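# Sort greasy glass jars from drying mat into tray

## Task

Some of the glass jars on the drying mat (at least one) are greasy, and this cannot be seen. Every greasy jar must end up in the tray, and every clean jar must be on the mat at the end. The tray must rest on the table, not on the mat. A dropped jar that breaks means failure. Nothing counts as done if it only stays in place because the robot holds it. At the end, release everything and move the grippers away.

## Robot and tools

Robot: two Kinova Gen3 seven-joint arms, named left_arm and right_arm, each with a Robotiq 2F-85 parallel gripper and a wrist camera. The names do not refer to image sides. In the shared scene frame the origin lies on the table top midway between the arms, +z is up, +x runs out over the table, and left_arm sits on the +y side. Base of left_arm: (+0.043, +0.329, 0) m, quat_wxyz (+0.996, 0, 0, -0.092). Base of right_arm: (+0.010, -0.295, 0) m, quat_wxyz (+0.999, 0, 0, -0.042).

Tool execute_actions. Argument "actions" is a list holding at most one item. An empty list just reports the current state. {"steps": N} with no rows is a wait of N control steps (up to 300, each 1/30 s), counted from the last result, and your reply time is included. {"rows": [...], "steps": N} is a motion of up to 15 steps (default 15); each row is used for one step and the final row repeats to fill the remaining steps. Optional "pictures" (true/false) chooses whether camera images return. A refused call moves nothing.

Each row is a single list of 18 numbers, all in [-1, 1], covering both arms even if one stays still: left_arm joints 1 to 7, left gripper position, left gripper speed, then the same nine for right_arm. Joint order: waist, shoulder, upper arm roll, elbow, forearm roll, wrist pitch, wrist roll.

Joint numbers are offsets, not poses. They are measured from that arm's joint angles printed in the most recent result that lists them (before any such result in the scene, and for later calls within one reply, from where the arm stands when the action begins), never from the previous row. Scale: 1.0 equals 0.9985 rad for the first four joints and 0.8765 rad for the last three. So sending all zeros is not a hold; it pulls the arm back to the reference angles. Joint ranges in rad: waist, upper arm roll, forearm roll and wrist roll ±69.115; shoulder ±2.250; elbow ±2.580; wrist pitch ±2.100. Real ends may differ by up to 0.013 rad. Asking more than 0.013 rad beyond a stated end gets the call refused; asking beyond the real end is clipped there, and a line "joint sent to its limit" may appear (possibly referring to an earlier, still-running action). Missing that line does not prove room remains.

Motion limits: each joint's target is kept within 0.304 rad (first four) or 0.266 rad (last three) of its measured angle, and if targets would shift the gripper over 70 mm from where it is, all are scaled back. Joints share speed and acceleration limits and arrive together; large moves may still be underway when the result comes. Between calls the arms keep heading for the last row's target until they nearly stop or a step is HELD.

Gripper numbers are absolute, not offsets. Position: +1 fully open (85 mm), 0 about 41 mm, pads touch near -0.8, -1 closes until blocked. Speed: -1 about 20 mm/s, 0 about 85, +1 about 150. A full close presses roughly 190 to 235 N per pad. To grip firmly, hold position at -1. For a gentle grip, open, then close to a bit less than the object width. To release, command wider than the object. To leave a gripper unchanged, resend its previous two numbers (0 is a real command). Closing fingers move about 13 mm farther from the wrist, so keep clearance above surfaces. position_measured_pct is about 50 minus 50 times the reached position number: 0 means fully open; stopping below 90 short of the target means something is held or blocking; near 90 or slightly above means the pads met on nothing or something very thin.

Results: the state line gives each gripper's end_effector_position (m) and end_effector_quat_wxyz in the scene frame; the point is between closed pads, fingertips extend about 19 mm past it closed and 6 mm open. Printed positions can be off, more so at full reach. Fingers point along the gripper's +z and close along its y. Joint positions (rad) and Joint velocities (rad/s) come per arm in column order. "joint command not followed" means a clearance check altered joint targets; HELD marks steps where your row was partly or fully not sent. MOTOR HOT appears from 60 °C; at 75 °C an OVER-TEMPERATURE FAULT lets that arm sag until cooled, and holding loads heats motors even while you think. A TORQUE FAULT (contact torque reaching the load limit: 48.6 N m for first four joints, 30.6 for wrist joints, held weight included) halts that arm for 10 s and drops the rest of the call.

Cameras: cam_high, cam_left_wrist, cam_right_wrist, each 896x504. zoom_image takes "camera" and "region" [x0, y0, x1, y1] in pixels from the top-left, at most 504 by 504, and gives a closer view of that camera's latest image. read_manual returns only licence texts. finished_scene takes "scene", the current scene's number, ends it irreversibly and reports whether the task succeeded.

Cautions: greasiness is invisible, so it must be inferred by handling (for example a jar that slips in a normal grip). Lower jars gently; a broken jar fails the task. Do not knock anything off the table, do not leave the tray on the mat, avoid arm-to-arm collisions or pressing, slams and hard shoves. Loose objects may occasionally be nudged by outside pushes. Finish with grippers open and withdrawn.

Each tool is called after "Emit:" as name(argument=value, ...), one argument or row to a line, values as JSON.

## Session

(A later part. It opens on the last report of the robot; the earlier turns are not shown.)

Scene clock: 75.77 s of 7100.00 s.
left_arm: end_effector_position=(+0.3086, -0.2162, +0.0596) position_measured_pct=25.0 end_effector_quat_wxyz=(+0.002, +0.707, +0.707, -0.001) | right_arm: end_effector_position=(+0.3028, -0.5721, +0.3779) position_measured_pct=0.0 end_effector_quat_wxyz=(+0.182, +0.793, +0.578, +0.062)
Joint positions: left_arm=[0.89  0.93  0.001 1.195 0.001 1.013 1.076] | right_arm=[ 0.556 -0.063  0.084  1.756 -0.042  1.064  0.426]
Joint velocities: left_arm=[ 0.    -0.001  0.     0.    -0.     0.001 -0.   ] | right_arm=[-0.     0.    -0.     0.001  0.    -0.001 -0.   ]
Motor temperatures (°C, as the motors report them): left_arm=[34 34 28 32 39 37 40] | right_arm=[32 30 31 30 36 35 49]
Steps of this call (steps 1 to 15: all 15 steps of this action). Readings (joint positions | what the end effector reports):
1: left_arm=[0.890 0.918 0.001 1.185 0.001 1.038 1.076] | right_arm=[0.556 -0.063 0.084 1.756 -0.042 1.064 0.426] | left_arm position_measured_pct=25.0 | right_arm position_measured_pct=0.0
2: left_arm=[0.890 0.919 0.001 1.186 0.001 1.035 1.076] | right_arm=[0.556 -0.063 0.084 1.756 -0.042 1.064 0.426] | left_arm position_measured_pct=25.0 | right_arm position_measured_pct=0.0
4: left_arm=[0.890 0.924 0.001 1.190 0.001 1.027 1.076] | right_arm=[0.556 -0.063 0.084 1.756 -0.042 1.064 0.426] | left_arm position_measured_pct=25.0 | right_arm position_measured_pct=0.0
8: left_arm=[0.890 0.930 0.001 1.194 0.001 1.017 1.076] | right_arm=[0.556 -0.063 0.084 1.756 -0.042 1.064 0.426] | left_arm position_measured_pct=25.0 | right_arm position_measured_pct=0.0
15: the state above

Down. Release, up, go to above C (q: .13,.484,1.892,.766,.317).

Emit:
execute_actions(
  actions=[
    {"rows":[[0,0,0,0,0,0,0,1,0,0,0,0,0,0,0,0,1,0]],"steps":7},
  ],
  pictures=false,
)

Emit:
execute_actions(
  actions=[
    {"rows":[[0,-0.083,0,-0.072,0,0.182,0,1,0,0,0,0,0,0,0,0,1,0]],"steps":14},
  ],
  pictures=false,
)

Emit:
execute_actions(
  actions=[
    {"rows":[[-0.761,-0.364,0,0.77,0,-0.464,-0.866,1,0,0,0,0,0,0,0,0,1,0]]},
  ],
  pictures=false,
)

Emit:
execute_actions(
  actions=[
    {"steps":38},
  ],
)

Scene clock: 78.97 s of 7100.00 s.
left_arm: end_effector_position=(+0.3086, -0.2162, +0.0597) position_measured_pct=11.9 end_effector_quat_wxyz=(+0.002, +0.707, +0.707, -0.001) | right_arm: end_effector_position=(+0.3028, -0.5721, +0.3779) position_measured_pct=0.0 end_effector_quat_wxyz=(+0.182, +0.793, +0.578, +0.062)
Joint positions: left_arm=[0.89  0.93  0.001 1.195 0.001 1.013 1.076] | right_arm=[ 0.556 -0.063  0.084  1.756 -0.042  1.064  0.426]
Joint velocities: left_arm=[-0.     0.002  0.     0.001 -0.    -0.     0.001] | right_arm=[ 0.    -0.     0.    -0.    -0.001 -0.    -0.   ]
Motor temperatures (°C, as the motors report them): left_arm=[34 34 28 32 39 37 40] | right_arm=[32 30 31 30 36 35 49]
Steps of this call (steps 1 to 15: the robot went on to your last target; steps 16 to 89: nothing new was sent; steps 90 to 96: all 7 steps of this action). Readings (joint positions | what the end effector reports):
90: left_arm=[0.890 0.930 0.001 1.195 0.001 1.013 1.076] | right_arm=[0.556 -0.063 0.084 1.756 -0.042 1.064 0.426] | left_arm position_measured_pct=25.0 | right_arm position_measured_pct=0.0
91: left_arm=[0.890 0.929 0.001 1.195 0.001 1.013 1.076] | right_arm=[0.556 -0.063 0.084 1.756 -0.042 1.064 0.426] | left_arm position_measured_pct=24.6 | right_arm position_measured_pct=0.0
93: left_arm=[0.890 0.930 0.001 1.195 0.001 1.013 1.076] | right_arm=[0.556 -0.063 0.084 1.756 -0.042 1.064 0.426] | left_arm position_measured_pct=20.2 | right_arm position_measured_pct=0.0
96: the state above

Scene clock: 79.43 s of 7100.00 s.
left_arm: end_effector_position=(+0.3081, -0.2151, +0.1296) position_measured_pct=0.0 end_effector_quat_wxyz=(-0.001, +0.707, +0.707, -0.001) | right_arm: end_effector_position=(+0.3028, -0.5721, +0.3779) position_measured_pct=0.0 end_effector_quat_wxyz=(+0.182, +0.793, +0.578, +0.062)
Joint positions: left_arm=[0.89  0.848 0.001 1.123 0.001 1.172 1.076] | right_arm=[ 0.556 -0.063  0.084  1.756 -0.042  1.064  0.426]
Joint velocities: left_arm=[-0.    -0.005  0.001  0.    -0.     0.     0.001] | right_arm=[-0.    -0.    -0.    -0.    -0.     0.001  0.   ]
Motor temperatures (°C, as the motors report them): left_arm=[34 34 28 32 39 37 40] | right_arm=[32 30 31 30 36 35 49]
Steps of this call (steps 1 to 14: all 14 steps of this action). Readings (joint positions | what the end effector reports):
1: left_arm=[0.890 0.929 0.001 1.194 0.001 1.014 1.076] | right_arm=[0.556 -0.063 0.084 1.756 -0.042 1.064 0.426] | left_arm position_measured_pct=8.7 | right_arm position_measured_pct=0.0
2: left_arm=[0.890 0.923 0.001 1.191 0.001 1.024 1.076] | right_arm=[0.556 -0.063 0.084 1.756 -0.042 1.064 0.426] | left_arm position_measured_pct=6.0 | right_arm position_measured_pct=0.0
4: left_arm=[0.890 0.896 0.001 1.168 0.001 1.075 1.076] | right_arm=[0.556 -0.063 0.084 1.756 -0.042 1.064 0.426] | left_arm position_measured_pct=1.6 | right_arm position_measured_pct=0.0
8: left_arm=[0.890 0.850 0.001 1.123 0.001 1.169 1.076] | right_arm=[0.556 -0.063 0.084 1.756 -0.042 1.064 0.426] | left_arm position_measured_pct=0.0 | right_arm position_measured_pct=0.0
14: the state above

Scene clock: 79.93 s of 7100.00 s.
left_arm: end_effector_position=(+0.4460, -0.0861, +0.1854) position_measured_pct=0.0 end_effector_quat_wxyz=(+0.095, +0.687, +0.720, -0.000) | right_arm: end_effector_position=(+0.3028, -0.5721, +0.3779) position_measured_pct=0.0 end_effector_quat_wxyz=(+0.182, +0.793, +0.578, +0.062)
Joint positions: left_arm=[0.57  0.601 0.001 1.434 0.001 0.916 0.803] | right_arm=[ 0.556 -0.063  0.084  1.756 -0.042  1.064  0.426]
Joint velocities: left_arm=[-0.798 -0.341 -0.005  0.787 -0.002 -0.458 -0.696] | right_arm=[ 0.    -0.     0.     0.001 -0.001  0.     0.001]
Motor temperatures (°C, as the motors report them): left_arm=[34 34 28 32 39 37 40] | right_arm=[32 30 31 30 36 35 49]
Steps of this call (steps 1 to 15: all 15 steps of this action). Readings (joint positions | what the end effector reports):
1: left_arm=[0.888 0.846 0.001 1.124 0.001 1.171 1.075] | right_arm=[0.556 -0.063 0.084 1.756 -0.042 1.064 0.426] | left_arm position_measured_pct=0.0 | right_arm position_measured_pct=0.0
2: left_arm=[0.882 0.840 0.003 1.130 0.002 1.167 1.071] | right_arm=[0.556 -0.063 0.084 1.756 -0.042 1.064 0.426] | left_arm position_measured_pct=0.0 | right_arm position_measured_pct=0.0
4: left_arm=[0.854 0.810 0.005 1.158 0.003 1.143 1.048] | right_arm=[0.556 -0.063 0.084 1.756 -0.042 1.064 0.426] | left_arm position_measured_pct=0.0 | right_arm position_measured_pct=0.0
8: left_arm=[0.756 0.714 0.002 1.253 0.002 1.059 0.964] | right_arm=[0.556 -0.063 0.084 1.756 -0.042 1.064 0.426] | left_arm position_measured_pct=0.0 | right_arm position_measured_pct=0.0
15: the state above

Scene clock: 81.20 s of 7100.00 s.
left_arm: end_effector_position=(+0.4284, +0.1765, +0.1193) position_measured_pct=0.0 end_effector_quat_wxyz=(+0.000, +0.707, +0.708, -0.000) | right_arm: end_effector_position=(+0.3028, -0.5721, +0.3779) position_measured_pct=0.0 end_effector_quat_wxyz=(+0.182, +0.793, +0.578, +0.062)
Joint positions: left_arm=[0.13  0.484 0.001 1.892 0.001 0.765 0.317] | right_arm=[ 0.556 -0.063  0.084  1.756 -0.042  1.064  0.426]
Joint velocities: left_arm=[-0.001 -0.002 -0.002  0.     0.     0.001 -0.   ] | right_arm=[ 0.     0.     0.    -0.     0.002 -0.001 -0.   ]
Motor temperatures (°C, as the motors report them): left_arm=[34 34 28 32 39 37 40] | right_arm=[32 30 31 30 36 35 49]
Steps of this call (steps 1 to 38: the robot went on to your last target). Readings (joint positions | what the end effector reports):
1: left_arm=[0.543 0.590 0.001 1.460 0.001 0.901 0.779] | right_arm=[0.556 -0.063 0.084 1.756 -0.042 1.064 0.426] | left_arm position_measured_pct=0.0 | right_arm position_measured_pct=0.0
2: left_arm=[0.517 0.581 0.001 1.487 0.001 0.888 0.756] | right_arm=[0.556 -0.063 0.084 1.756 -0.042 1.064 0.426] | left_arm position_measured_pct=0.0 | right_arm position_measured_pct=0.0
4: left_arm=[0.464 0.564 0.001 1.539 0.001 0.866 0.710] | right_arm=[0.556 -0.063 0.084 1.756 -0.042 1.064 0.426] | left_arm position_measured_pct=0.0 | right_arm position_measured_pct=0.0
8: left_arm=[0.361 0.539 0.000 1.643 0.001 0.832 0.618] | right_arm=[0.556 -0.063 0.084 1.756 -0.042 1.064 0.426] | left_arm position_measured_pct=0.0 | right_arm position_measured_pct=0.0
38: the state above

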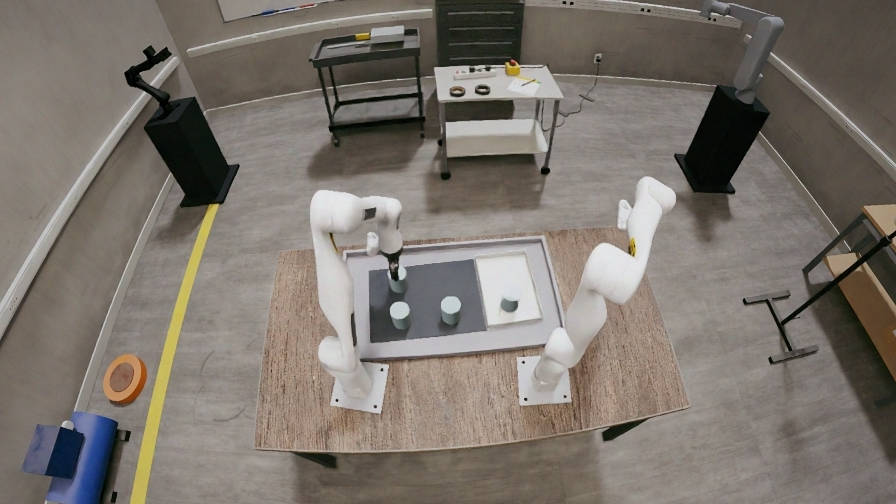

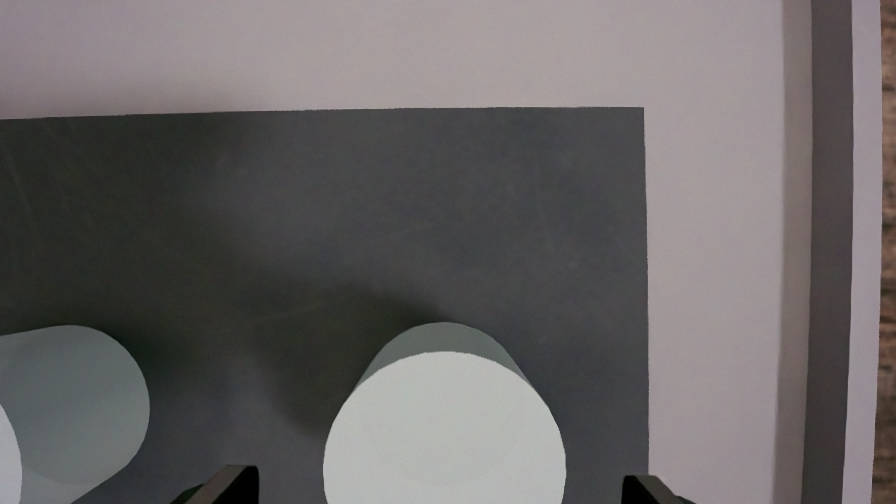

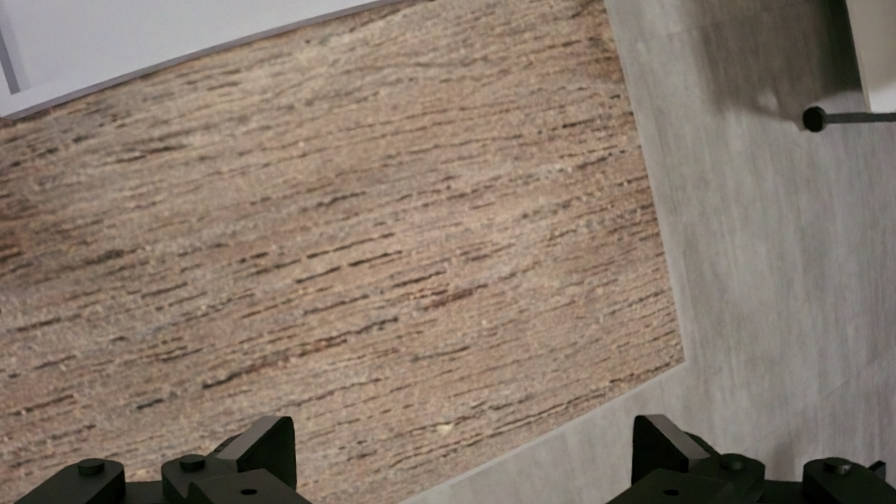

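Emit:
execute_actions(
  actions=[
    {"rows":[[0,0.117,0,0.054,0,-0.195,0,1,0,0,0,0,0,0,0,0,1,0]]},
  ],
  pictures=false,
)

Emit:
execute_actions(
  actions=[
    {"rows":[[0,0,0,0,0,0,0,-1,-0.3,0,0,0,0,0,0,0,1,0]]},
  ],
  pictures=false,
)

Emit:
execute_actions(
  actions=[
    {"steps":8},
  ],
  pictures=false,
)

Emit:
execute_actions(
  actions=[
    {"rows":[[0,-0.116,0,-0.054,0,0.195,0,-1,-0.3,0,0,0,0,0,0,0,1,0]]},
  ],
  pictures=false,
)

Emit:
execute_actions(
  actions=[
    {"rows":[[0.306,0.16,0,-0.357,0,0.223,0.348,-1,-0.3,0,0,0,0,0,0,0,1,0]]},
  ],
  pictures=false,
)

Emit:
execute_actions(
  actions=[
    {"steps":10},
  ],
  pictures=false,
)

Emit:
execute_actions(
  actions=[
    {"rows":[[0.128,0.16,0,-0.33,0,0.195,0.145,-1,-0.3,0,0,0,0,0,0,0,1,0]]},
  ],
)

Scene clock: 88.17 s of 7100.00 s.
left_arm: end_effector_position=(+0.4291, +0.1763, +0.0608) position_measured_pct=0.0 end_effector_quat_wxyz=(+0.001, +0.707, +0.708, -0.000) | right_arm: end_effector_position=(+0.3028, -0.5721, +0.3779) position_measured_pct=0.0 end_effector_quat_wxyz=(+0.182, +0.793, +0.578, +0.062)
Joint positions: left_arm=[0.13  0.6   0.001 1.946 0.001 0.595 0.317] | right_arm=[ 0.556 -0.063  0.084  1.756 -0.042  1.064  0.426]
Joint velocities: left_arm=[ 0.001  0.014 -0.001  0.001 -0.    -0.001  0.001] | right_arm=[ 0. -0.  0. -0.  0.  0. -0.]
Motor temperatures (°C, as the motors report them): left_arm=[34 34 28 32 39 37 40] | right_arm=[32 30 31 30 36 35 49]
Steps of this call (steps 1 to 15: the robot went on to your last target; steps 16 to 90: nothing new was sent; then 3.47 s passed at rest; steps 91 to 105: all 15 steps of this action). Readings (joint positions | what the end effector reports):
91: left_arm=[0.130 0.486 0.001 1.892 0.001 0.764 0.317] | right_arm=[0.556 -0.063 0.084 1.756 -0.042 1.064 0.426] | left_arm position_measured_pct=0.0 | right_arm position_measured_pct=0.0
92: left_arm=[0.130 0.492 0.001 1.894 0.001 0.757 0.317] | right_arm=[0.556 -0.063 0.084 1.756 -0.042 1.064 0.426] | left_arm position_measured_pct=0.0 | right_arm position_measured_pct=0.0
94: left_arm=[0.130 0.522 0.001 1.906 0.001 0.718 0.317] | right_arm=[0.556 -0.063 0.084 1.756 -0.042 1.064 0.426] | left_arm position_measured_pct=0.0 | right_arm position_measured_pct=0.0
98: left_arm=[0.130 0.590 0.001 1.941 0.001 0.609 0.317] | right_arm=[0.556 -0.063 0.084 1.756 -0.042 1.064 0.426] | left_arm position_measured_pct=0.0 | right_arm position_measured_pct=0.0
105: the state above

Scene clock: 88.67 s of 7100.00 s.
left_arm: end_effector_position=(+0.4291, +0.1762, +0.0614) position_measured_pct=24.6 end_effector_quat_wxyz=(+0.001, +0.707, +0.708, +0.000) | right_arm: end_effector_position=(+0.3028, -0.5721, +0.3779) position_measured_pct=0.0 end_effector_quat_wxyz=(+0.182, +0.793, +0.578, +0.062)
Joint positions: left_arm=[0.13  0.598 0.001 1.945 0.001 0.596 0.316] | right_arm=[ 0.556 -0.063  0.084  1.756 -0.042  1.064  0.426]
Joint velocities: left_arm=[-0.002 -0.005 -0.     0.002 -0.    -0.002  0.001] | right_arm=[-0.     0.    -0.    -0.    -0.    -0.001  0.   ]
Motor temperatures (°C, as the motors report them): left_arm=[34 34 28 32 39 37 40] | right_arm=[32 30 31 30 36 35 49]
Steps of this call (steps 1 to 15: all 15 steps of this action). Readings (joint positions | what the end effector reports):
1: left_arm=[0.130 0.599 0.001 1.946 0.001 0.595 0.317] | right_arm=[0.556 -0.063 0.084 1.756 -0.042 1.064 0.426] | left_arm position_measured_pct=0.0 | right_arm position_measured_pct=0.0
2: left_arm=[0.130 0.599 0.001 1.946 0.001 0.595 0.317] | right_arm=[0.556 -0.063 0.084 1.756 -0.042 1.064 0.426] | left_arm position_measured_pct=0.4 | right_arm position_measured_pct=0.0
4: left_arm=[0.130 0.599 0.001 1.946 0.001 0.595 0.317] | right_arm=[0.556 -0.063 0.084 1.756 -0.042 1.064 0.426] | left_arm position_measured_pct=3.6 | right_arm position_measured_pct=0.0
8: left_arm=[0.130 0.600 0.001 1.946 0.001 0.595 0.317] | right_arm=[0.556 -0.063 0.084 1.756 -0.042 1.064 0.426] | left_arm position_measured_pct=12.3 | right_arm position_measured_pct=0.0
15: the state above

Scene clock: 88.93 s of 7100.00 s.
left_arm: end_effector_position=(+0.4291, +0.1762, +0.0614) position_measured_pct=25.0 end_effector_quat_wxyz=(+0.001, +0.707, +0.708, +0.000) | right_arm: end_effector_position=(+0.3028, -0.5721, +0.3779) position_measured_pct=0.0 end_effector_quat_wxyz=(+0.182, +0.793, +0.578, +0.062)
Joint positions: left_arm=[0.13  0.598 0.001 1.946 0.001 0.596 0.316] | right_arm=[ 0.556 -0.063  0.084  1.756 -0.042  1.064  0.426]
Joint velocities: left_arm=[-0.001  0.     0.001  0.     0.     0.002  0.001] | right_arm=[ 0.    -0.     0.    -0.    -0.001 -0.001  0.   ]
Motor temperatures (°C, as the motors report them): left_arm=[34 34 28 32 39 37 40] | right_arm=[32 30 31 30 36 35 49]
Steps of this call (steps 1 to 8: the robot went on to your last target). Readings (joint positions | what the end effector reports):
1: left_arm=[0.130 0.598 0.001 1.946 0.001 0.596 0.316] | right_arm=[0.556 -0.063 0.084 1.756 -0.042 1.064 0.426] | left_arm position_measured_pct=25.0 | right_arm position_measured_pct=0.0
2: left_arm=[0.130 0.598 0.001 1.946 0.001 0.596 0.316] | right_arm=[0.556 -0.063 0.084 1.756 -0.042 1.064 0.426] | left_arm position_measured_pct=25.0 | right_arm position_measured_pct=0.0
4: left_arm=[0.130 0.598 0.001 1.946 0.001 0.596 0.316] | right_arm=[0.556 -0.063 0.084 1.756 -0.042 1.064 0.426] | left_arm position_measured_pct=25.0 | right_arm position_measured_pct=0.0
8: the state above

Scene clock: 89.43 s of 7100.00 s.
left_arm: end_effector_position=(+0.4282, +0.1765, +0.1196) position_measured_pct=25.0 end_effector_quat_wxyz=(+0.000, +0.707, +0.708, -0.000) | right_arm: end_effector_position=(+0.3028, -0.5721, +0.3779) position_measured_pct=0.0 end_effector_quat_wxyz=(+0.182, +0.793, +0.578, +0.062)
Joint positions: left_arm=[0.13  0.484 0.001 1.892 0.001 0.766 0.316] | right_arm=[ 0.556 -0.063  0.084  1.756 -0.042  1.064  0.426]
Joint velocities: left_arm=[ 0.    -0.013  0.001 -0.001  0.    -0.001  0.   ] | right_arm=[-0.     0.     0.    -0.001 -0.001 -0.001  0.   ]
Motor temperatures (°C, as the motors report them): left_arm=[34 34 28 32 39 37 40] | right_arm=[32 30 31 30 36 35 49]
Steps of this call (steps 1 to 15: all 15 steps of this action). Readings (joint positions | what the end effector reports):
1: left_arm=[0.130 0.597 0.001 1.945 0.001 0.597 0.316] | right_arm=[0.556 -0.063 0.084 1.756 -0.042 1.064 0.426] | left_arm position_measured_pct=25.0 | right_arm position_measured_pct=0.0
2: left_arm=[0.130 0.591 0.001 1.943 0.001 0.604 0.317] | right_arm=[0.556 -0.063 0.084 1.756 -0.042 1.064 0.426] | left_arm position_measured_pct=25.0 | right_arm position_measured_pct=0.0
4: left_arm=[0.130 0.562 0.001 1.932 0.001 0.642 0.317] | right_arm=[0.556 -0.063 0.084 1.756 -0.042 1.064 0.426] | left_arm position_measured_pct=25.0 | right_arm position_measured_pct=0.0
8: left_arm=[0.130 0.493 0.001 1.896 0.001 0.751 0.316] | right_arm=[0.556 -0.063 0.084 1.756 -0.042 1.064 0.426] | left_arm position_measured_pct=25.0 | right_arm position_measured_pct=0.0
15: the state above

Scene clock: 89.93 s of 7100.00 s.
left_arm: end_effector_position=(+0.4451, +0.0201, +0.1311) position_measured_pct=25.0 end_effector_quat_wxyz=(+0.002, +0.706, +0.708, -0.001) | right_arm: end_effector_position=(+0.3028, -0.5721, +0.3779) position_measured_pct=0.0 end_effector_quat_wxyz=(+0.182, +0.793, +0.578, +0.062)
Joint positions: left_arm=[0.417 0.633 0.003 1.554 0.002 0.951 0.606] | right_arm=[ 0.556 -0.063  0.084  1.756 -0.042  1.064  0.426]
Joint velocities: left_arm=[ 0.307  0.147  0.021 -0.411  0.007  0.217  0.357] | right_arm=[ 0. -0.  0.  0.  0.  0.  0.]
Motor temperatures (°C, as the motors report them): left_arm=[34 34 28 32 39 37 40] | right_arm=[32 30 31 30 36 35 49]
Steps of this call (steps 1 to 15: all 15 steps of this action). Readings (joint positions | what the end effector reports):
1: left_arm=[0.132 0.484 0.001 1.891 0.001 0.767 0.317] | right_arm=[0.556 -0.063 0.084 1.756 -0.042 1.064 0.426] | left_arm position_measured_pct=25.0 | right_arm position_measured_pct=0.0
2: left_arm=[0.138 0.488 -0.001 1.885 0.000 0.771 0.321] | right_arm=[0.556 -0.063 0.084 1.756 -0.042 1.064 0.426] | left_arm position_measured_pct=25.0 | right_arm position_measured_pct=0.0
4: left_arm=[0.168 0.504 -0.002 1.858 -0.000 0.788 0.345] | right_arm=[0.556 -0.063 0.084 1.756 -0.042 1.064 0.426] | left_arm position_measured_pct=25.0 | right_arm position_measured_pct=0.0
8: left_arm=[0.269 0.557 -0.000 1.746 0.001 0.852 0.442] | right_arm=[0.556 -0.063 0.084 1.756 -0.042 1.064 0.426] | left_arm position_measured_pct=25.0 | right_arm position_measured_pct=0.0
15: the state above

Scene clock: 90.27 s of 7100.00 s.
left_arm: end_effector_position=(+0.4438, +0.0113, +0.1309) position_measured_pct=25.0 end_effector_quat_wxyz=(+0.001, +0.707, +0.708, -0.001) | right_arm: end_effector_position=(+0.3028, -0.5721, +0.3779) position_measured_pct=0.0 end_effector_quat_wxyz=(+0.182, +0.793, +0.578, +0.062)
Joint positions: left_arm=[0.435 0.643 0.001 1.535 0.001 0.962 0.622] | right_arm=[ 0.556 -0.063  0.084  1.756 -0.042  1.064  0.426]
Joint velocities: left_arm=[ 0.007  0.004 -0.    -0.    -0.    -0.002 -0.   ] | right_arm=[ 0.    -0.     0.    -0.     0.001 -0.001 -0.001]
Motor temperatures (°C, as the motors report them): left_arm=[34 34 28 32 39 37 40] | right_arm=[32 30 31 30 36 35 49]
Steps of this call (steps 1 to 10: the robot went on to your last target). Readings (joint positions | what the end effector reports):
1: left_arm=[0.425 0.637 0.004 1.543 0.002 0.957 0.616] | right_arm=[0.556 -0.063 0.084 1.756 -0.042 1.064 0.426] | left_arm position_measured_pct=25.0 | right_arm position_measured_pct=0.0
2: left_arm=[0.428 0.638 0.004 1.538 0.002 0.960 0.620] | right_arm=[0.556 -0.063 0.084 1.756 -0.042 1.064 0.426] | left_arm position_measured_pct=25.0 | right_arm position_measured_pct=0.0
4: left_arm=[0.431 0.640 0.002 1.536 0.001 0.961 0.622] | right_arm=[0.556 -0.063 0.084 1.756 -0.042 1.064 0.426] | left_arm position_measured_pct=25.0 | right_arm position_measured_pct=0.0
8: left_arm=[0.434 0.642 0.001 1.535 0.001 0.962 0.622] | right_arm=[0.556 -0.063 0.084 1.756 -0.042 1.064 0.426] | left_arm position_measured_pct=25.0 | right_arm position_measured_pct=0.0
10: the state above

Scene clock: 90.77 s of 7100.00 s.
left_arm: end_effector_position=(+0.4566, -0.0883, +0.1349) position_measured_pct=25.0 end_effector_quat_wxyz=(+0.002, +0.706, +0.708, -0.002) | right_arm: end_effector_position=(+0.3028, -0.5721, +0.3779) position_measured_pct=0.0 end_effector_quat_wxyz=(+0.182, +0.793, +0.578, +0.062)
Joint positions: left_arm=[0.559 0.796 0.002 1.211 0.002 1.13  0.747] | right_arm=[ 0.556 -0.063  0.084  1.756 -0.042  1.064  0.426]
Joint velocities: left_arm=[ 0.051  0.051  0.002 -0.146  0.001  0.074  0.055] | right_arm=[ 0.    -0.001 -0.     0.     0.    -0.001 -0.002]
Motor temperatures (°C, as the motors report them): left_arm=[34 34 28 32 39 37 40] | right_arm=[32 30 31 30 36 35 49]
Steps of this call (steps 1 to 15: all 15 steps of this action). Readings (joint positions | what the end effector reports):
1: left_arm=[0.436 0.644 0.001 1.534 0.001 0.963 0.622] | right_arm=[0.556 -0.063 0.084 1.756 -0.042 1.064 0.426] | left_arm position_measured_pct=25.0 | right_arm position_measured_pct=0.0
2: left_arm=[0.438 0.648 0.000 1.529 0.000 0.966 0.624] | right_arm=[0.556 -0.063 0.084 1.756 -0.042 1.064 0.426] | left_arm position_measured_pct=25.0 | right_arm position_measured_pct=0.0
4: left_arm=[0.451 0.664 -0.001 1.502 0.000 0.981 0.635] | right_arm=[0.556 -0.063 0.084 1.756 -0.042 1.064 0.426] | left_arm position_measured_pct=25.0 | right_arm position_measured_pct=0.0
8: left_arm=[0.500 0.727 -0.001 1.380 0.000 1.047 0.684] | right_arm=[0.556 -0.063 0.084 1.756 -0.042 1.064 0.426] | left_arm position_measured_pct=25.0 | right_arm position_measured_pct=0.0
15: the state above

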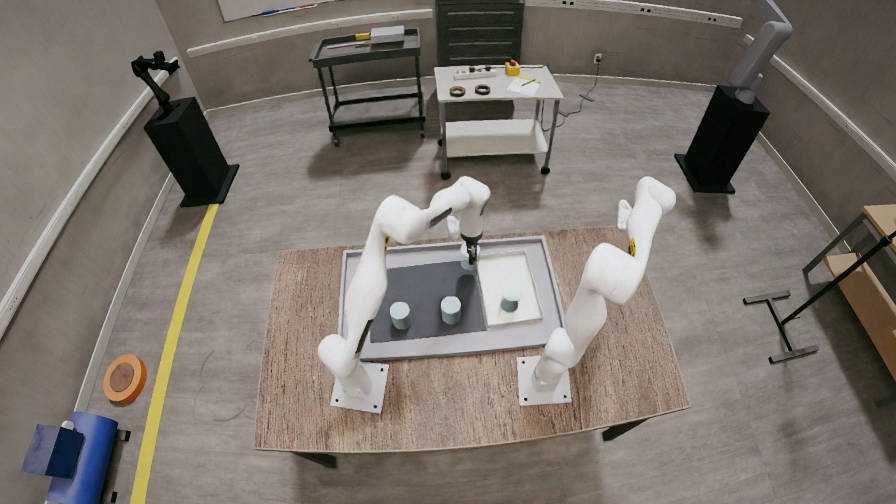

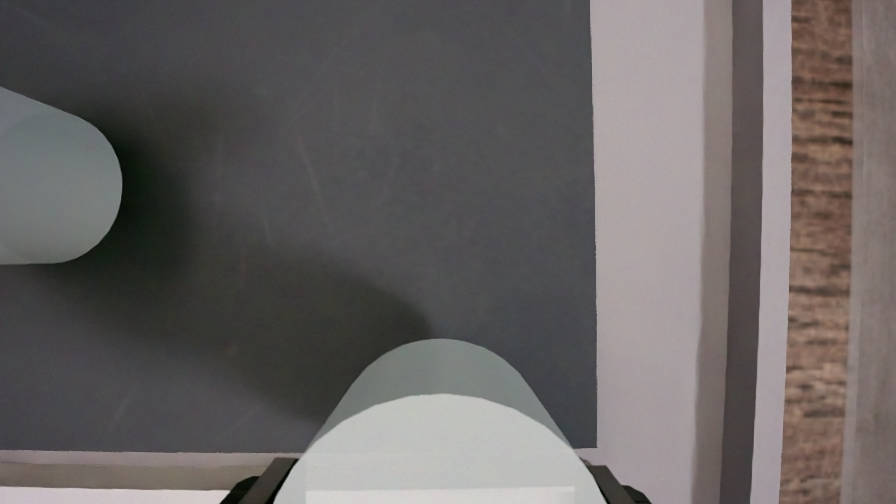

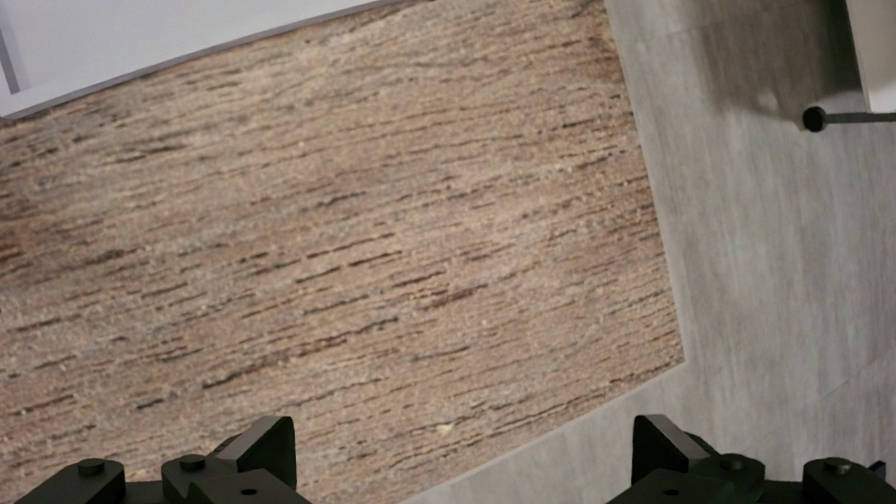

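Emit:
execute_actions(
  actions=[
    {"rows":[[0.132,0.169,0,-0.338,0,0.197,0.148,-1,-0.3,0,0,0,0,0,0,0,1,0]]},
  ],
  pictures=false,
)

Emit:
execute_actions(
  actions=[
    {"steps":12},
  ],
  pictures=false,
)

Emit:
execute_actions(
  actions=[
    {"rows":[[0,0.059,0,0.073,0,-0.151,0,-1,-0.3,0,0,0,0,0,0,0,1,0]],"steps":13},
  ],
  pictures=false,
)

Emit:
execute_actions(
  actions=[
    {"rows":[[0,0.0025,0,0.002,0,-0.005,0,-1,-0.3,0,0,0,0,0,0,0,1,0],[0,0.005,0,0.004,0,-0.01,0,-1,-0.3,0,0,0,0,0,0,0,1,0],[0,0.0065,0,0.005,0,-0.013,0,-1,-0.3,0,0,0,0,0,0,0,1,0],[0,0.0075,0,0.0055,0,-0.015,0,-1,-0.3,0,0,0,0,0,0,0,1,0],[0,0.009,0,0.0065,0,-0.0175,0,-1,-0.3,0,0,0,0,0,0,0,1,0],[0,0.01,0,0.0075,0,-0.02,0,-1,-0.3,0,0,0,0,0,0,0,1,0],[0,0.0115,0,0.0085,0,-0.0225,0,-1,-0.3,0,0,0,0,0,0,0,1,0],[0,0.0125,0,0.009,0,-0.025,0,-1,-0.3,0,0,0,0,0,0,0,1,0],[0,0.014,0,0.01,0,-0.0275,0,-1,-0.3,0,0,0,0,0,0,0,1,0]]},
  ],
)

Scene clock: 97.93 s of 7100.00 s.
left_arm: end_effector_position=(+0.4383, -0.1860, +0.1323) position_measured_pct=25.0 end_effector_quat_wxyz=(+0.001, +0.707, +0.707, -0.003) | right_arm: end_effector_position=(+0.3028, -0.5721, +0.3779) position_measured_pct=0.0 end_effector_quat_wxyz=(+0.182, +0.793, +0.578, +0.062)
Joint positions: left_arm=[0.688 0.959 0.004 0.879 0.003 1.3   0.876] | right_arm=[ 0.556 -0.063  0.084  1.756 -0.042  1.064  0.426]
Joint velocities: left_arm=[ 0.054  0.056  0.001 -0.155  0.     0.077  0.058] | right_arm=[ 0.    -0.    -0.    -0.    -0.     0.001  0.   ]
Motor temperatures (°C, as the motors report them): left_arm=[34 34 28 32 39 37 40] | right_arm=[32 30 31 30 36 35 49]
Steps of this call (steps 1 to 15: the robot went on to your last target; steps 16 to 90: nothing new was sent; then 3.67 s passed at rest; steps 91 to 105: all 15 steps of this action). Readings (joint positions | what the end effector reports):
91: left_arm=[0.563 0.803 0.001 1.205 0.001 1.134 0.749] | right_arm=[0.556 -0.063 0.084 1.756 -0.042 1.064 0.426] | left_arm position_measured_pct=25.0 | right_arm position_measured_pct=0.0
92: left_arm=[0.566 0.807 0.000 1.199 0.000 1.137 0.751] | right_arm=[0.556 -0.063 0.084 1.756 -0.042 1.064 0.426] | left_arm position_measured_pct=25.0 | right_arm position_measured_pct=0.0
94: left_arm=[0.578 0.823 -0.001 1.172 0.000 1.152 0.762] | right_arm=[0.556 -0.063 0.084 1.756 -0.042 1.064 0.426] | left_arm position_measured_pct=25.0 | right_arm position_measured_pct=0.0
98: left_arm=[0.627 0.888 -0.000 1.050 0.000 1.217 0.811] | right_arm=[0.556 -0.063 0.084 1.756 -0.042 1.064 0.426] | left_arm position_measured_pct=25.0 | right_arm position_measured_pct=0.0
105: the state above

Scene clock: 98.33 s of 7100.00 s.
left_arm: end_effector_position=(+0.4380, -0.1868, +0.1300) position_measured_pct=25.0 end_effector_quat_wxyz=(+0.000, +0.707, +0.707, -0.002) | right_arm: end_effector_position=(+0.3028, -0.5721, +0.3779) position_measured_pct=0.0 end_effector_quat_wxyz=(+0.182, +0.793, +0.578, +0.062)
Joint positions: left_arm=[0.691 0.965 0.002 0.873 0.002 1.303 0.877] | right_arm=[ 0.556 -0.063  0.084  1.756 -0.042  1.064  0.426]
Joint velocities: left_arm=[ 0.     0.002  0.    -0.     0.     0.     0.   ] | right_arm=[ 0.     0.    -0.    -0.    -0.002  0.001  0.   ]
Motor temperatures (°C, as the motors report them): left_arm=[34 34 28 32 39 37 40] | right_arm=[32 30 31 30 36 35 49]
Steps of this call (steps 1 to 12: the robot went on to your last target). Readings (joint positions | what the end effector reports):
1: left_arm=[0.689 0.960 0.004 0.876 0.002 1.302 0.877] | right_arm=[0.556 -0.063 0.084 1.756 -0.042 1.064 0.426] | left_arm position_measured_pct=25.0 | right_arm position_measured_pct=0.0
2: left_arm=[0.690 0.961 0.003 0.875 0.002 1.302 0.877] | right_arm=[0.556 -0.063 0.084 1.756 -0.042 1.064 0.426] | left_arm position_measured_pct=25.0 | right_arm position_measured_pct=0.0
4: left_arm=[0.690 0.963 0.003 0.874 0.002 1.303 0.877] | right_arm=[0.556 -0.063 0.084 1.756 -0.042 1.064 0.426] | left_arm position_measured_pct=25.0 | right_arm position_measured_pct=0.0
8: left_arm=[0.691 0.964 0.002 0.873 0.002 1.303 0.877] | right_arm=[0.556 -0.063 0.084 1.756 -0.042 1.064 0.426] | left_arm position_measured_pct=25.0 | right_arm position_measured_pct=0.0
12: the state above

Scene clock: 98.77 s of 7100.00 s.
left_arm: end_effector_position=(+0.4381, -0.1870, +0.0702) position_measured_pct=25.0 end_effector_quat_wxyz=(+0.000, +0.707, +0.707, -0.002) | right_arm: end_effector_position=(+0.3028, -0.5721, +0.3779) position_measured_pct=0.0 end_effector_quat_wxyz=(+0.182, +0.793, +0.578, +0.062)
Joint positions: left_arm=[0.691 1.024 0.002 0.946 0.002 1.17  0.877] | right_arm=[ 0.556 -0.063  0.084  1.756 -0.042  1.064  0.426]
Joint velocities: left_arm=[-0.001  0.001  0.001 -0.002 -0.    -0.001 -0.   ] | right_arm=[-0.     0.    -0.    -0.    -0.002 -0.    -0.001]
Motor temperatures (°C, as the motors report them): left_arm=[34 34 28 32 39 37 40] | right_arm=[32 30 31 30 36 35 49]
Steps of this call (steps 1 to 13: all 13 steps of this action). Readings (joint positions | what the end effector reports):
1: left_arm=[0.691 0.966 0.002 0.874 0.002 1.301 0.877] | right_arm=[0.556 -0.063 0.084 1.756 -0.042 1.064 0.426] | left_arm position_measured_pct=25.0 | right_arm position_measured_pct=0.0
2: left_arm=[0.691 0.970 0.003 0.878 0.002 1.292 0.877] | right_arm=[0.556 -0.063 0.084 1.756 -0.042 1.064 0.426] | left_arm position_measured_pct=25.0 | right_arm position_measured_pct=0.0
4: left_arm=[0.691 0.991 0.003 0.904 0.002 1.244 0.877] | right_arm=[0.556 -0.063 0.084 1.756 -0.042 1.064 0.426] | left_arm position_measured_pct=25.0 | right_arm position_measured_pct=0.0
8: left_arm=[0.691 1.023 0.002 0.947 0.002 1.173 0.877] | right_arm=[0.556 -0.063 0.084 1.756 -0.042 1.064 0.426] | left_arm position_measured_pct=25.0 | right_arm position_measured_pct=0.0
13: the state above

Scene clock: 99.27 s of 7100.00 s.
left_arm: end_effector_position=(+0.4387, -0.1878, +0.0605) position_measured_pct=25.0 end_effector_quat_wxyz=(+0.002, +0.707, +0.707, -0.002) | right_arm: end_effector_position=(+0.3028, -0.5721, +0.3779) position_measured_pct=0.0 end_effector_quat_wxyz=(+0.182, +0.793, +0.578, +0.062)
Joint positions: left_arm=[0.691 1.035 0.003 0.955 0.002 1.147 0.877] | right_arm=[ 0.556 -0.063  0.084  1.756 -0.042  1.064  0.426]
Joint velocities: left_arm=[-0.001  0.001  0.001  0.001  0.    -0.001  0.001] | right_arm=[-0.     0.001 -0.    -0.    -0.001  0.     0.001]
Motor temperatures (°C, as the motors report them): left_arm=[34 34 28 32 39 37 40] | right_arm=[32 30 31 30 36 35 49]
Steps of this call (steps 1 to 15: all 15 steps of this action). Readings (joint positions | what the end effector reports):
1: left_arm=[0.691 1.024 0.002 0.947 0.002 1.169 0.877] | right_arm=[0.556 -0.063 0.084 1.756 -0.042 1.064 0.426] | left_arm position_measured_pct=25.0 | right_arm position_measured_pct=0.0
2: left_arm=[0.691 1.026 0.003 0.948 0.002 1.166 0.877] | right_arm=[0.556 -0.063 0.084 1.756 -0.042 1.064 0.426] | left_arm position_measured_pct=25.0 | right_arm position_measured_pct=0.0
4: left_arm=[0.691 1.030 0.002 0.951 0.002 1.160 0.877] | right_arm=[0.556 -0.063 0.084 1.756 -0.042 1.064 0.426] | left_arm position_measured_pct=25.0 | right_arm position_measured_pct=0.0
8: left_arm=[0.691 1.035 0.002 0.954 0.002 1.151 0.877] | right_arm=[0.556 -0.063 0.084 1.756 -0.042 1.064 0.426] | left_arm position_measured_pct=25.0 | right_arm position_measured_pct=0.0
15: the state above

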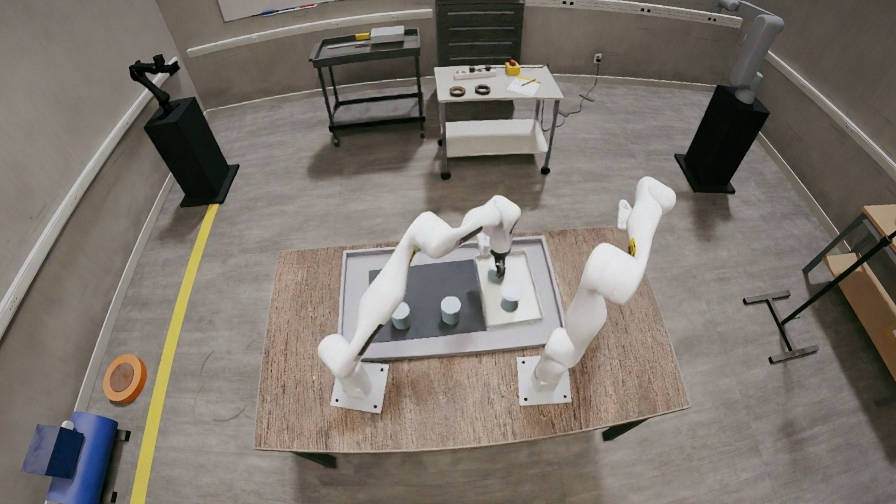

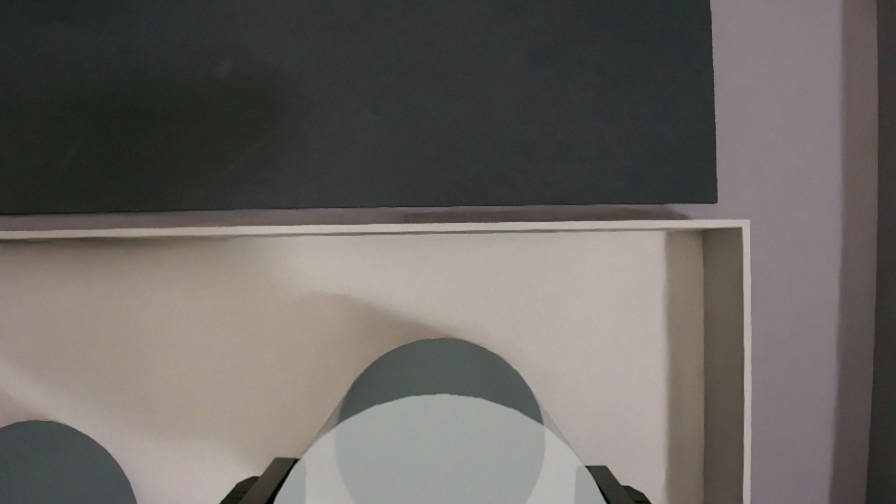

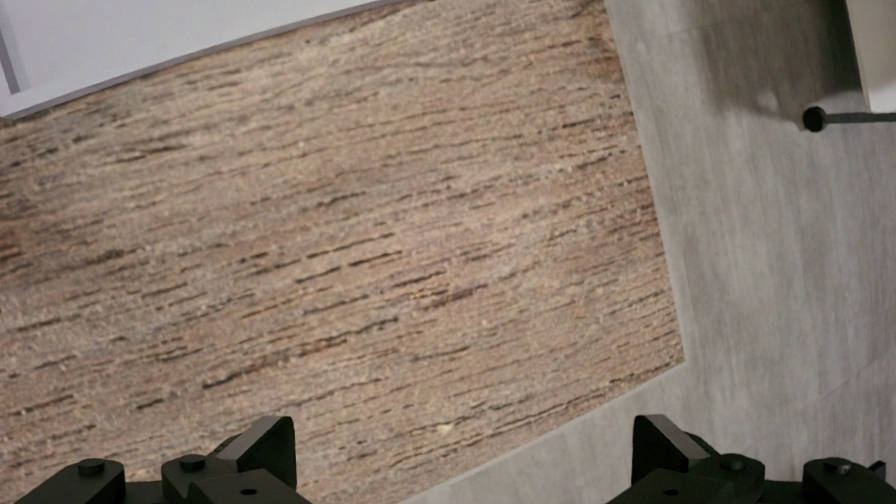

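Emit:
execute_actions(
  actions=[
    {"rows":[[0,0,0,0,0,0,0,1,0,0,0,0,0,0,0,0,1,0]],"steps":7},
  ],
  pictures=false,
)

Emit:
execute_actions(
  actions=[
    {"rows":[[0,-0.07,0,-0.082,0,0.178,0,1,0,0,0,0,0,0,0,0,1,0]],"steps":10},
  ],
  pictures=false,
)

Emit:
execute_actions(
  actions=[
    {"rows":[[0,-0.28,0,0.2,0,0.09,0,1,0,0,0,0,0,0,0,0,1,0]]},
  ],
)

Scene clock: 102.07 s of 7100.00 s.
left_arm: end_effector_position=(+0.4388, -0.1880, +0.0610) position_measured_pct=11.9 end_effector_quat_wxyz=(+0.003, +0.707, +0.707, -0.002) | right_arm: end_effector_position=(+0.3028, -0.5721, +0.3779) position_measured_pct=0.0 end_effector_quat_wxyz=(+0.182, +0.793, +0.578, +0.062)
Joint positions: left_arm=[0.691 1.034 0.003 0.955 0.002 1.147 0.877] | right_arm=[ 0.556 -0.063  0.084  1.756 -0.042  1.064  0.426]
Joint velocities: left_arm=[-0.001  0.003 -0.001 -0.001  0.001 -0.002 -0.001] | right_arm=[ 0.     0.    -0.    -0.001 -0.001  0.    -0.   ]
Motor temperatures (°C, as the motors report them): left_arm=[34 34 28 32 39 37 40] | right_arm=[32 30 31 30 36 35 49]
Steps of this call (steps 1 to 15: the robot went on to your last target; steps 16 to 77: nothing new was sent; steps 78 to 84: all 7 steps of this action). Readings (joint positions | what the end effector reports):
78: left_arm=[0.691 1.034 0.003 0.955 0.002 1.147 0.877] | right_arm=[0.556 -0.063 0.084 1.756 -0.042 1.064 0.426] | left_arm position_measured_pct=25.0 | right_arm position_measured_pct=0.0
79: left_arm=[0.691 1.033 0.003 0.955 0.002 1.147 0.877] | right_arm=[0.556 -0.063 0.084 1.756 -0.042 1.064 0.426] | left_arm position_measured_pct=24.6 | right_arm position_measured_pct=0.0
81: left_arm=[0.691 1.034 0.003 0.955 0.002 1.147 0.877] | right_arm=[0.556 -0.063 0.084 1.756 -0.042 1.064 0.426] | left_arm position_measured_pct=20.2 | right_arm position_measured_pct=0.0
84: the state above

Scene clock: 102.40 s of 7100.00 s.
left_arm: end_effector_position=(+0.4382, -0.1873, +0.1305) position_measured_pct=0.0 end_effector_quat_wxyz=(+0.001, +0.707, +0.707, -0.002) | right_arm: end_effector_position=(+0.3028, -0.5721, +0.3779) position_measured_pct=0.0 end_effector_quat_wxyz=(+0.182, +0.793, +0.578, +0.062)
Joint positions: left_arm=[0.691 0.965 0.003 0.872 0.002 1.302 0.877] | right_arm=[ 0.556 -0.063  0.084  1.756 -0.042  1.064  0.426]
Joint velocities: left_arm=[ 0.001 -0.003 -0.002  0.011  0.     0.014 -0.   ] | right_arm=[ 0.    -0.     0.    -0.     0.002  0.    -0.   ]
Motor temperatures (°C, as the motors report them): left_arm=[34 34 28 32 39 37 40] | right_arm=[32 30 31 30 36 35 49]
Steps of this call (steps 1 to 10: all 10 steps of this action). Readings (joint positions | what the end effector reports):
1: left_arm=[0.691 1.033 0.003 0.954 0.002 1.149 0.877] | right_arm=[0.556 -0.063 0.084 1.756 -0.042 1.064 0.426] | left_arm position_measured_pct=8.7 | right_arm position_measured_pct=0.0
2: left_arm=[0.691 1.029 0.002 0.950 0.002 1.158 0.877] | right_arm=[0.556 -0.063 0.084 1.756 -0.042 1.064 0.426] | left_arm position_measured_pct=6.0 | right_arm position_measured_pct=0.0
4: left_arm=[0.691 1.006 0.002 0.924 0.002 1.209 0.877] | right_arm=[0.556 -0.063 0.084 1.756 -0.042 1.064 0.426] | left_arm position_measured_pct=1.6 | right_arm position_measured_pct=0.0
8: left_arm=[0.691 0.966 0.003 0.873 0.002 1.300 0.877] | right_arm=[0.556 -0.063 0.084 1.756 -0.042 1.064 0.426] | left_arm position_measured_pct=0.0 | right_arm position_measured_pct=0.0
10: the state above

Scene clock: 102.90 s of 7100.00 s.
left_arm: end_effector_position=(+0.3916, -0.1316, +0.2383) position_measured_pct=0.0 end_effector_quat_wxyz=(-0.000, +0.707, +0.707, -0.002) | right_arm: end_effector_position=(+0.3028, -0.5721, +0.3779) position_measured_pct=0.0 end_effector_quat_wxyz=(+0.182, +0.793, +0.578, +0.062)
Joint positions: left_arm=[0.691 0.692 0.003 1.068 0.002 1.382 0.877] | right_arm=[ 0.556 -0.063  0.084  1.756 -0.042  1.064  0.426]
Joint velocities: left_arm=[ 0.    -0.039  0.001  0.041  0.     0.     0.001] | right_arm=[-0.    -0.     0.     0.    -0.001 -0.001  0.001]
Motor temperatures (°C, as the motors report them): left_arm=[34 34 28 32 39 37 40] | right_arm=[32 30 31 30 36 35 49]
Steps of this call (steps 1 to 15: all 15 steps of this action). Readings (joint positions | what the end effector reports):
1: left_arm=[0.691 0.963 0.003 0.874 0.002 1.303 0.877] | right_arm=[0.556 -0.063 0.084 1.756 -0.042 1.064 0.426] | left_arm position_measured_pct=0.0 | right_arm position_measured_pct=0.0
2: left_arm=[0.691 0.957 0.003 0.879 0.002 1.304 0.877] | right_arm=[0.556 -0.063 0.084 1.756 -0.042 1.064 0.426] | left_arm position_measured_pct=0.0 | right_arm position_measured_pct=0.0
4: left_arm=[0.691 0.928 0.002 0.900 0.002 1.311 0.877] | right_arm=[0.556 -0.063 0.084 1.756 -0.042 1.064 0.426] | left_arm position_measured_pct=0.0 | right_arm position_measured_pct=0.0
8: left_arm=[0.691 0.814 0.003 0.978 0.002 1.343 0.877] | right_arm=[0.556 -0.063 0.084 1.756 -0.042 1.064 0.426] | left_arm position_measured_pct=0.0 | right_arm position_measured_pct=0.0
15: the state above

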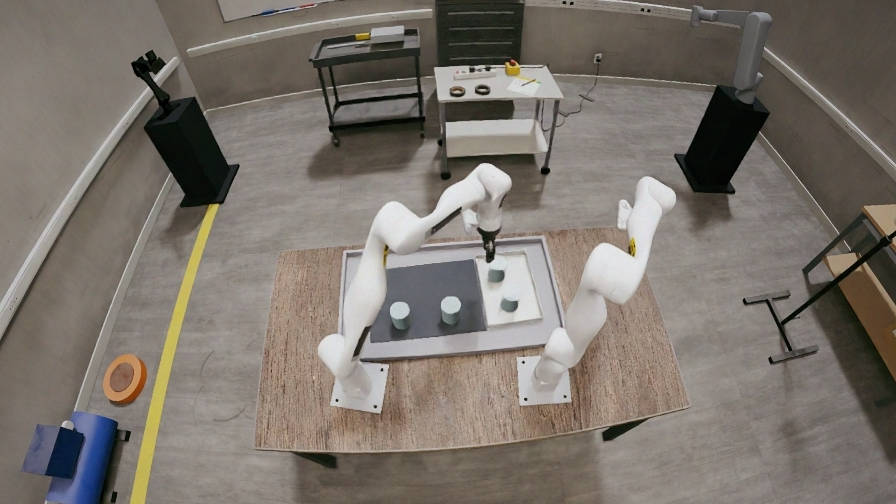

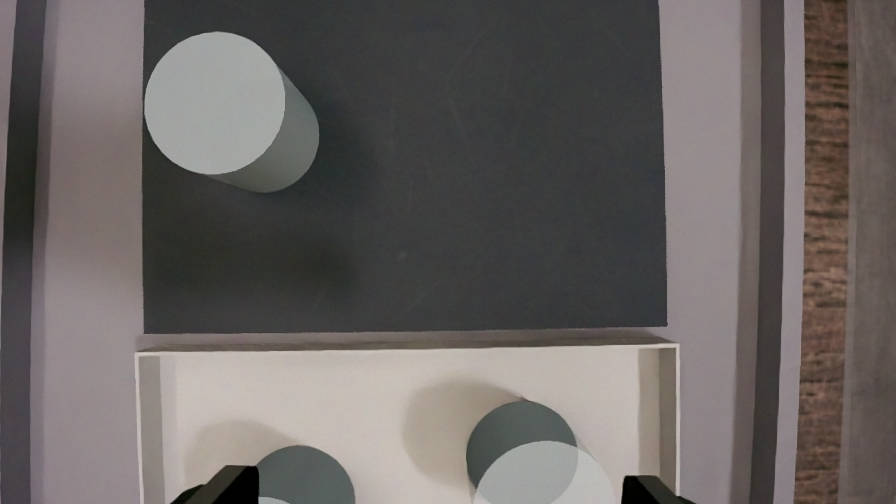

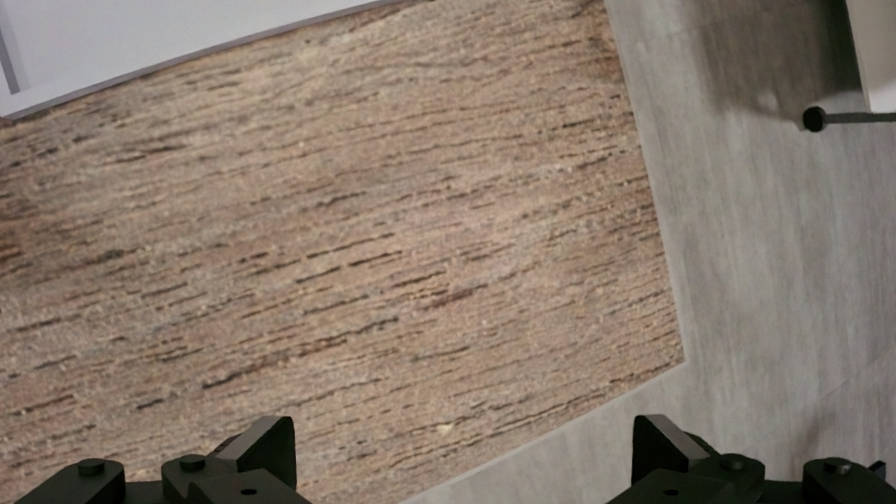

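Emit:
finished_scene(
  scene=2,
)

The scene is finished: the task was done.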